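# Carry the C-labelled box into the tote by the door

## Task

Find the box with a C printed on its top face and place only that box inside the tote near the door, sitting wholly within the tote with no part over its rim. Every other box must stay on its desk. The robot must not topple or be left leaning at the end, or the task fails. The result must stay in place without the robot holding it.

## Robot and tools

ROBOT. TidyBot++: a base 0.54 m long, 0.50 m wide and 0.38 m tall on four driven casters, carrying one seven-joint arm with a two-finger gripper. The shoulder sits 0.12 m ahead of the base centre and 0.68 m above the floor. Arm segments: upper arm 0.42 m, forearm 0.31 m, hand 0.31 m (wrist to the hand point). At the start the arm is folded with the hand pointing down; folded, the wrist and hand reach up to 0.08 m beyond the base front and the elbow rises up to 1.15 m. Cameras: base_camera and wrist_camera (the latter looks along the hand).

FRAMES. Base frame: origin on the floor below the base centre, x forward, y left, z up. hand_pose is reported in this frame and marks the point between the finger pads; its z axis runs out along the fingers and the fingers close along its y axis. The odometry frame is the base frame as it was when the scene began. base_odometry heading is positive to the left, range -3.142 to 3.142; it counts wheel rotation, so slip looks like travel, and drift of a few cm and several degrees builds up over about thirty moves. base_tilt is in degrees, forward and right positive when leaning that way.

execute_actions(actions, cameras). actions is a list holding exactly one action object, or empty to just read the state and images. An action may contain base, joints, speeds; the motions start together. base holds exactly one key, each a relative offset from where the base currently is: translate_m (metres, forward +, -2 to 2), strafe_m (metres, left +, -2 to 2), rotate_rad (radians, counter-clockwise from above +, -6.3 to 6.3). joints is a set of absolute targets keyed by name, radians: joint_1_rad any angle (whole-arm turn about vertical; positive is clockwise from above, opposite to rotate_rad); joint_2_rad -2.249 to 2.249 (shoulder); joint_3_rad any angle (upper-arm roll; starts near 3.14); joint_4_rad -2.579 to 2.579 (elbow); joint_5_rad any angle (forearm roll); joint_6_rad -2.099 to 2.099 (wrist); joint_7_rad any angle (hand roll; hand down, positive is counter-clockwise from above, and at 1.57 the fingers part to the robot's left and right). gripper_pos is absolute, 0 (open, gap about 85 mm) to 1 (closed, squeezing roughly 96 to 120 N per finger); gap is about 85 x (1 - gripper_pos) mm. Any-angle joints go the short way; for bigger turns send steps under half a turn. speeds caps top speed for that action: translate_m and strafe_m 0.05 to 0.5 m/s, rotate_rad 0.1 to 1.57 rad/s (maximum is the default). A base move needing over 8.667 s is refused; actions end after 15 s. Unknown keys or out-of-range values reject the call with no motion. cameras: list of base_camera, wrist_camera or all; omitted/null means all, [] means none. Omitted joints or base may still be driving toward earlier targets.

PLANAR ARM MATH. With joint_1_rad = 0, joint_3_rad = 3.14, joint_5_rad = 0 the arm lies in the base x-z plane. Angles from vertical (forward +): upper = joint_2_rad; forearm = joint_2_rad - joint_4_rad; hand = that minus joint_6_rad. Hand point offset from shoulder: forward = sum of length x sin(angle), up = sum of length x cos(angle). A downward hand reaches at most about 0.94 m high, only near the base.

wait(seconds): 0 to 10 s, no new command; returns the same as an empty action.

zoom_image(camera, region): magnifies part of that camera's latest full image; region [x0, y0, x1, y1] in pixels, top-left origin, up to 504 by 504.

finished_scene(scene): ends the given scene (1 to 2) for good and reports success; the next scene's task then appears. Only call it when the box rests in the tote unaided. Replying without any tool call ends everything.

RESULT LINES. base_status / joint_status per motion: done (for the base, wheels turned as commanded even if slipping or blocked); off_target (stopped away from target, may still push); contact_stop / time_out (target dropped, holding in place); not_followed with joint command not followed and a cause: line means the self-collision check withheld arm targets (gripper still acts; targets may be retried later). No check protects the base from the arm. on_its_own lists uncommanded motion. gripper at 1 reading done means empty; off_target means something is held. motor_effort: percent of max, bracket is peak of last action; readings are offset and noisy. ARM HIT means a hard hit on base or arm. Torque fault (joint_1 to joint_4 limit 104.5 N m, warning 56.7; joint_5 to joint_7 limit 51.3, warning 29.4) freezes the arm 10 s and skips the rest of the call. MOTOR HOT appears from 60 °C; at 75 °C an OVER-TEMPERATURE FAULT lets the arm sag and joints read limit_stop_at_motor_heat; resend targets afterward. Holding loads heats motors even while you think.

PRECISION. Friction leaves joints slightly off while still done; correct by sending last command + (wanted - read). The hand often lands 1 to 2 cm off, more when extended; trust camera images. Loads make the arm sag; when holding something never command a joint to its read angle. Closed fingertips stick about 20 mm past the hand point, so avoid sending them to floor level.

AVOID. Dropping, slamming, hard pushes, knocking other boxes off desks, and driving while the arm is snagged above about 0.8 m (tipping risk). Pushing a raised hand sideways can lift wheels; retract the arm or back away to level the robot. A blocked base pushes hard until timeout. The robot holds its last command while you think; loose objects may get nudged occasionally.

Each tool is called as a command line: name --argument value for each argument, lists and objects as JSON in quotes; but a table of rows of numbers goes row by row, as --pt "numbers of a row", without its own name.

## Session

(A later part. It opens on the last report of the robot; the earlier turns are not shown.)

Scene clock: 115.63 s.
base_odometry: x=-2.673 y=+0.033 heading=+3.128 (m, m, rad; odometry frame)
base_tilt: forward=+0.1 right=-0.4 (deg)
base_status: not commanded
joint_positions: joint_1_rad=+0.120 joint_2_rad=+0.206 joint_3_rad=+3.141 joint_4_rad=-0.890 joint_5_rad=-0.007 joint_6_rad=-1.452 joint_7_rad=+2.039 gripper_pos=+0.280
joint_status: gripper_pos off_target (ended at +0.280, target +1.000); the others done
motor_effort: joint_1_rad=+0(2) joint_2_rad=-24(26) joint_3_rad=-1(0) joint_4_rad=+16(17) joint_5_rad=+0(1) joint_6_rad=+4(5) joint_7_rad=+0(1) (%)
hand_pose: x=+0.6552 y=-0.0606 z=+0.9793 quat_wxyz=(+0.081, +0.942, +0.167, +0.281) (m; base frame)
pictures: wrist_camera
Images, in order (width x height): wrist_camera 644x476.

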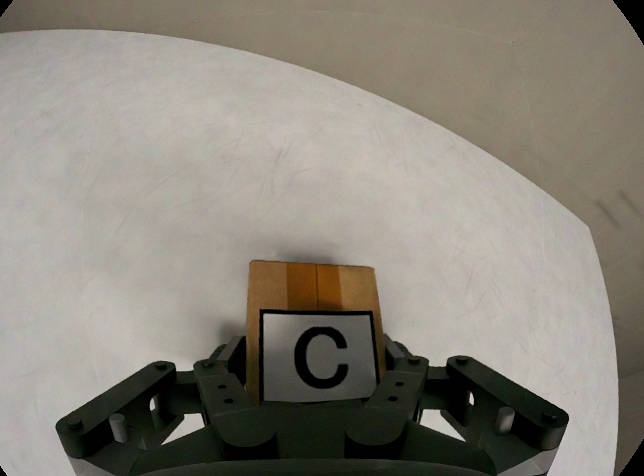

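execute_actions --actions '[{"joints":{"joint_2_rad":0.0}}]' --cameras '[]'

execute_actions --actions '[{"base":{"translate_m":-0.5},"joints":{"joint_1_rad":0,"joint_4_rad":-1.8,"joint_6_rad":-0.3,"joint_7_rad":1.57}}]' --cameras '[]'

execute_actions --actions '[{"base":{"rotate_rad":-2.897}}]' --cameras '[]'

execute_actions --actions '[{"base":{"strafe_m":-1.38}}]'

Scene clock: 120.97 s.
base_odometry: x=-2.673 y=+0.033 heading=+3.128 (m, m, rad; odometry frame)
base_tilt: forward=+0.1 right=-0.4 (deg)
base_status: not commanded
joint_positions: joint_1_rad=+0.120 joint_2_rad=+0.000 joint_3_rad=+3.141 joint_4_rad=-0.901 joint_5_rad=-0.007 joint_6_rad=-1.452 joint_7_rad=+2.039 gripper_pos=+0.280
joint_status: all done
motor_effort: joint_1_rad=+0(1) joint_2_rad=-18(31) joint_3_rad=-1(1) joint_4_rad=+18(20) joint_5_rad=+0(1) joint_6_rad=+7(7) joint_7_rad=+0(0) (%)
hand_pose: x=+0.5832 y=-0.0519 z=+1.0784 quat_wxyz=(+0.108, +0.909, +0.161, +0.369) (m; base frame)
pictures: none
No camera images: the call's "cameras" was empty. Leave "cameras" out to get every camera's image.

Scene clock: 123.43 s.
base_odometry: x=-2.173 y=+0.027 heading=+3.128 (m, m, rad; odometry frame)
base_tilt: forward=+0.0 right=-0.5 (deg)
base_status: done
joint_positions: joint_1_rad=+0.026 joint_2_rad=-0.070 joint_3_rad=+3.141 joint_4_rad=-1.740 joint_5_rad=-0.007 joint_6_rad=-0.248 joint_7_rad=+1.608 gripper_pos=+0.282
joint_status: joint_4_rad off_target (ended at -1.740, target -1.800); the others done
motor_effort: joint_1_rad=+0(3) joint_2_rad=-5(23) joint_3_rad=+0(2) joint_4_rad=+11(20) joint_5_rad=-1(2) joint_6_rad=+0(14) joint_7_rad=+0(2) (%)
hand_pose: x=+0.6949 y=-0.0127 z=+0.9646 quat_wxyz=(+0.015, +0.819, +0.003, +0.574) (m; base frame)
pictures: none
No camera images: the call's "cameras" was empty. Leave "cameras" out to get every camera's image.

Scene clock: 126.57 s.
base_odometry: x=-2.173 y=+0.027 heading=+0.232 (m, m, rad; odometry frame)
base_tilt: forward=+0.1 right=-0.5 (deg)
base_status: done
joint_positions: joint_1_rad=-0.010 joint_2_rad=+0.017 joint_3_rad=+3.130 joint_4_rad=-1.800 joint_5_rad=-0.007 joint_6_rad=-0.258 joint_7_rad=+1.605 gripper_pos=+0.283
joint_status: not commanded
on_its_own: joint_4_rad moved -0.060 to your old target -1.800
motor_effort: joint_1_rad=+0(8) joint_2_rad=-23(28) joint_3_rad=-1(8) joint_4_rad=+22(23) joint_5_rad=-1(0) joint_6_rad=+9(9) joint_7_rad=+0(0) (%)
hand_pose: x=+0.7034 y=+0.0146 z=+0.8756 quat_wxyz=(+0.001, +0.861, +0.022, +0.508) (m; base frame)
pictures: none
No camera images: the call's "cameras" was empty. Leave "cameras" out to get every camera's image.

Scene clock: 130.70 s.
base_odometry: x=-1.857 y=-1.317 heading=+0.231 (m, m, rad; odometry frame)
base_tilt: forward=+0.1 right=-0.4 (deg)
base_status: done
joint_positions: joint_1_rad=-0.010 joint_2_rad=+0.017 joint_3_rad=+3.130 joint_4_rad=-1.800 joint_5_rad=-0.007 joint_6_rad=-0.258 joint_7_rad=+1.605 gripper_pos=+0.283
joint_status: not commanded
motor_effort: joint_1_rad=+0(3) joint_2_rad=-23(25) joint_3_rad=-1(2) joint_4_rad=+22(23) joint_5_rad=-1(1) joint_6_rad=+9(9) joint_7_rad=+0(0) (%)
hand_pose: x=+0.7034 y=+0.0144 z=+0.8756 quat_wxyz=(+0.001, +0.861, +0.022, +0.508) (m; base frame)
pictures: base_camera, wrist_camera
Images, in order (width x height): base_camera 644x364, wrist_camera 644x476.

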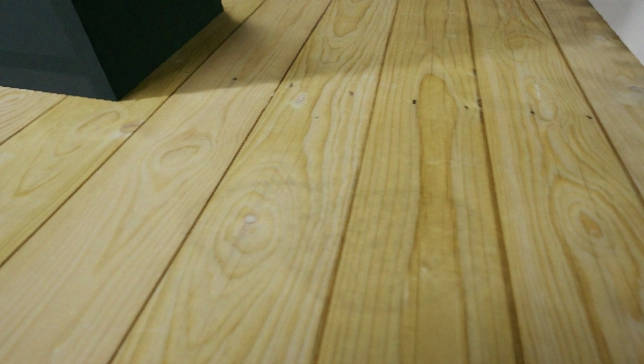

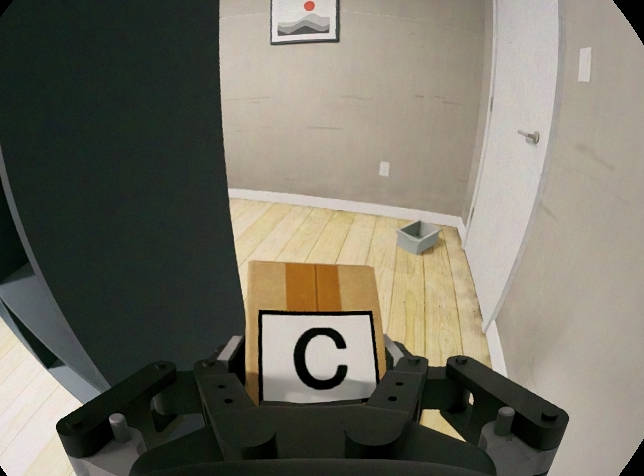

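execute_actions --actions '[{"base":{"rotate_rad":-0.1}}]' --cameras '[]'

execute_actions --actions '[{"base":{"translate_m":1.8},"joints":{"joint_6_rad":-1.0}}]'

Scene clock: 134.30 s.
base_odometry: x=-1.857 y=-1.317 heading=+0.130 (m, m, rad; odometry frame)
base_tilt: forward=+0.1 right=-0.4 (deg)
base_status: done
joint_positions: joint_1_rad=-0.002 joint_2_rad=+0.017 joint_3_rad=+3.138 joint_4_rad=-1.800 joint_5_rad=-0.007 joint_6_rad=-0.258 joint_7_rad=+1.605 gripper_pos=+0.283
joint_status: not commanded
motor_effort: joint_1_rad=+0(4) joint_2_rad=-23(24) joint_3_rad=-1(2) joint_4_rad=+22(22) joint_5_rad=+0(1) joint_6_rad=+9(9) joint_7_rad=+0(0) (%)
hand_pose: x=+0.7037 y=+0.0053 z=+0.8755 quat_wxyz=(+0.005, +0.861, +0.015, +0.508) (m; base frame)
pictures: none
No camera images: the call's "cameras" was empty. Leave "cameras" out to get every camera's image.

Scene clock: 139.33 s.
base_odometry: x=-0.072 y=-1.085 heading=+0.130 (m, m, rad; odometry frame)
base_tilt: forward=+0.1 right=-0.4 (deg)
base_status: done
joint_positions: joint_1_rad=-0.002 joint_2_rad=+0.009 joint_3_rad=+3.138 joint_4_rad=-1.806 joint_5_rad=-0.007 joint_6_rad=-0.981 joint_7_rad=+1.605 gripper_pos=+0.283
joint_status: all done
motor_effort: joint_1_rad=+0(1) joint_2_rad=-19(26) joint_3_rad=+0(2) joint_4_rad=+19(22) joint_5_rad=+0(1) joint_6_rad=+3(8) joint_7_rad=+0(0) (%)
hand_pose: x=+0.5332 y=+0.0056 z=+0.7336 quat_wxyz=(-0.001, +0.985, +0.019, +0.172) (m; base frame)
pictures: base_camera, wrist_camera
Images, in order (width x height): base_camera 644x364, wrist_camera 644x476.

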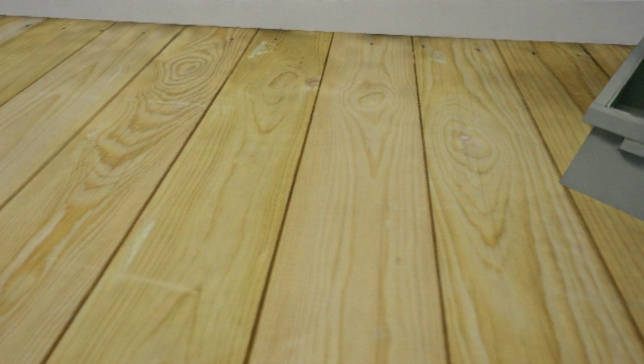

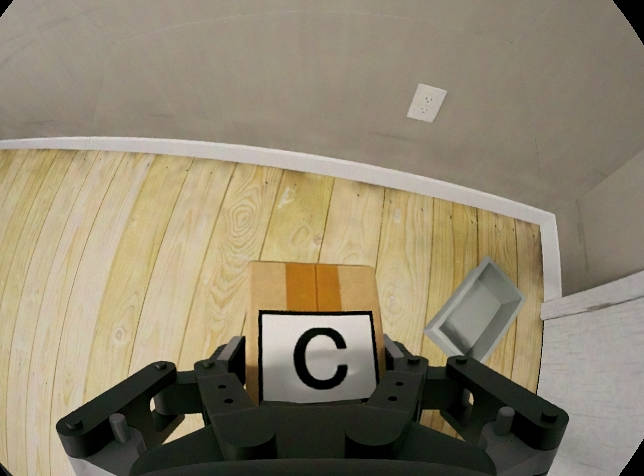

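execute_actions --actions '[{"joints":{"joint_1_rad":0.8,"joint_2_rad":0.755,"joint_4_rad":-1.633,"joint_6_rad":-0.72}}]' --cameras '["wrist_camera"]'

Scene clock: 143.67 s.
base_odometry: x=-0.072 y=-1.085 heading=+0.130 (m, m, rad; odometry frame)
base_tilt: forward=+0.1 right=-0.4 (deg)
base_status: not commanded
joint_positions: joint_1_rad=+0.783 joint_2_rad=+0.743 joint_3_rad=+3.138 joint_4_rad=-1.651 joint_5_rad=-0.007 joint_6_rad=-0.768 joint_7_rad=+1.605 gripper_pos=+0.283
joint_status: all done
motor_effort: joint_1_rad=+1(4) joint_2_rad=-38(39) joint_3_rad=-1(3) joint_4_rad=+11(19) joint_5_rad=+0(1) joint_6_rad=+0(4) joint_7_rad=+0(0) (%)
hand_pose: x=+0.4711 y=-0.3438 z=+0.4498 quat_wxyz=(-0.007, +0.930, -0.367, -0.008) (m; base frame)
pictures: wrist_camera
Images, in order (width x height): wrist_camera 644x476.

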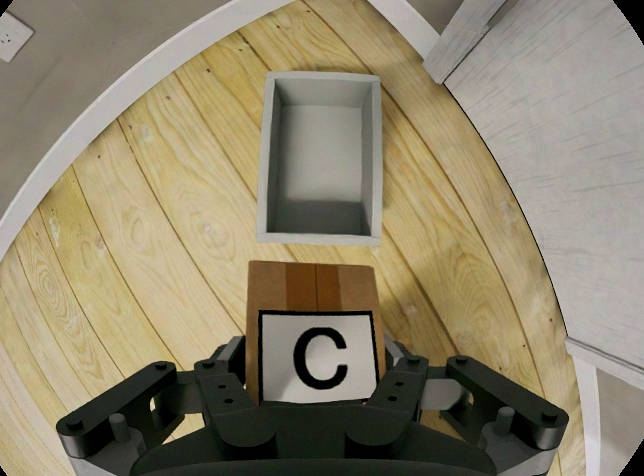

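execute_actions --actions '[{"joints":{"joint_2_rad":1.41,"joint_4_rad":-0.81,"joint_6_rad":-0.87}}]' --cameras '["wrist_camera"]'

Scene clock: 147.80 s.
base_odometry: x=-0.072 y=-1.085 heading=+0.130 (m, m, rad; odometry frame)
base_tilt: forward=+0.1 right=-0.4 (deg)
base_status: not commanded
joint_positions: joint_1_rad=+0.783 joint_2_rad=+1.400 joint_3_rad=+3.138 joint_4_rad=-0.829 joint_5_rad=-0.007 joint_6_rad=-0.821 joint_7_rad=+1.605 gripper_pos=+0.283
joint_status: all done
motor_effort: joint_1_rad=+0(0) joint_2_rad=-52(54) joint_3_rad=-1(1) joint_4_rad=+14(15) joint_5_rad=+0(1) joint_6_rad=+1(1) joint_7_rad=+0(0) (%)
hand_pose: x=+0.6127 y=-0.4845 z=+0.2510 quat_wxyz=(+0.014, +0.929, -0.367, +0.044) (m; base frame)
pictures: wrist_camera
Images, in order (width x height): wrist_camera 644x476.

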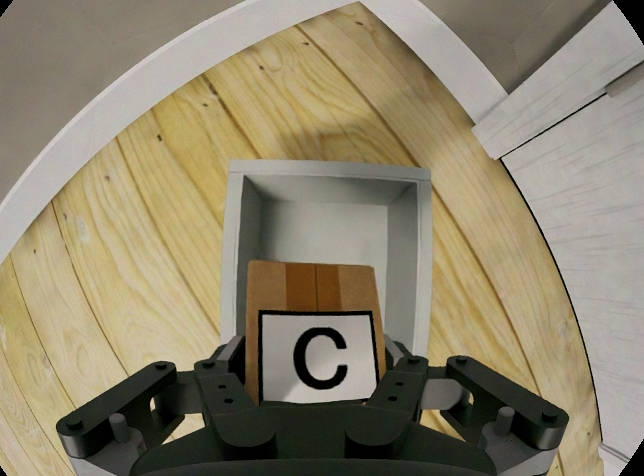

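Over the tote. Release.

execute_actions --actions '[{"joints":{"gripper_pos":0}}]' --cameras '[]'

execute_actions --actions '[{"joints":{"joint_2_rad":0.9,"joint_4_rad":-0.9,"joint_6_rad":-1.3}}]' --cameras '["wrist_camera"]'

Scene clock: 151.67 s.
base_odometry: x=-0.072 y=-1.085 heading=+0.130 (m, m, rad; odometry frame)
base_tilt: forward=+0.1 right=-0.4 (deg)
base_status: not commanded
joint_positions: joint_1_rad=+0.783 joint_2_rad=+1.400 joint_3_rad=+3.138 joint_4_rad=-0.826 joint_5_rad=-0.007 joint_6_rad=-0.821 joint_7_rad=+1.605 gripper_pos=+0.000
joint_status: all done
motor_effort: joint_1_rad=+0(0) joint_2_rad=-51(52) joint_3_rad=-1(2) joint_4_rad=+14(14) joint_5_rad=-1(0) joint_6_rad=+1(1) joint_7_rad=+0(0) (%)
hand_pose: x=+0.6137 y=-0.4856 z=+0.2518 quat_wxyz=(+0.014, +0.929, -0.367, +0.045) (m; base frame)
pictures: none
No camera images: the call's "cameras" was empty. Leave "cameras" out to get every camera's image.

Scene clock: 153.53 s.
base_odometry: x=-0.072 y=-1.085 heading=+0.130 (m, m, rad; odometry frame)
base_tilt: forward=+0.1 right=-0.4 (deg)
base_status: not commanded
joint_positions: joint_1_rad=+0.783 joint_2_rad=+0.901 joint_3_rad=+3.138 joint_4_rad=-0.886 joint_5_rad=-0.007 joint_6_rad=-1.253 joint_7_rad=+1.605 gripper_pos=+0.000
joint_status: all done
motor_effort: joint_1_rad=+0(0) joint_2_rad=-47(56) joint_3_rad=-1(2) joint_4_rad=+17(17) joint_5_rad=-1(1) joint_6_rad=+1(1) joint_7_rad=+0(0) (%)
hand_pose: x=+0.5963 y=-0.4677 z=+0.5659 quat_wxyz=(+0.015, +0.930, -0.365, +0.048) (m; base frame)
pictures: wrist_camera
Images, in order (width x height): wrist_camera 644x476.

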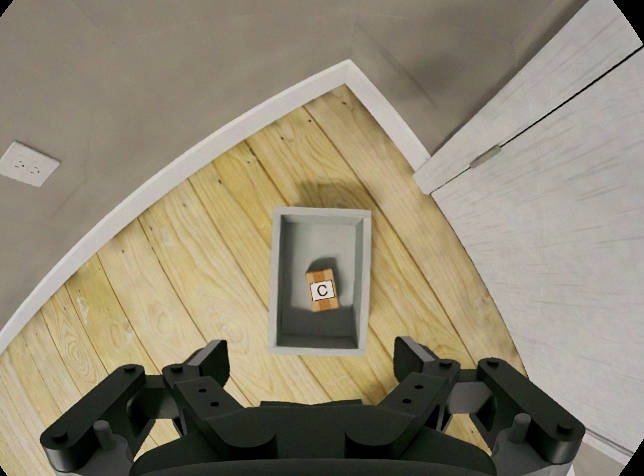

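finished_scene --scene 2

The scene is finished: the task was done.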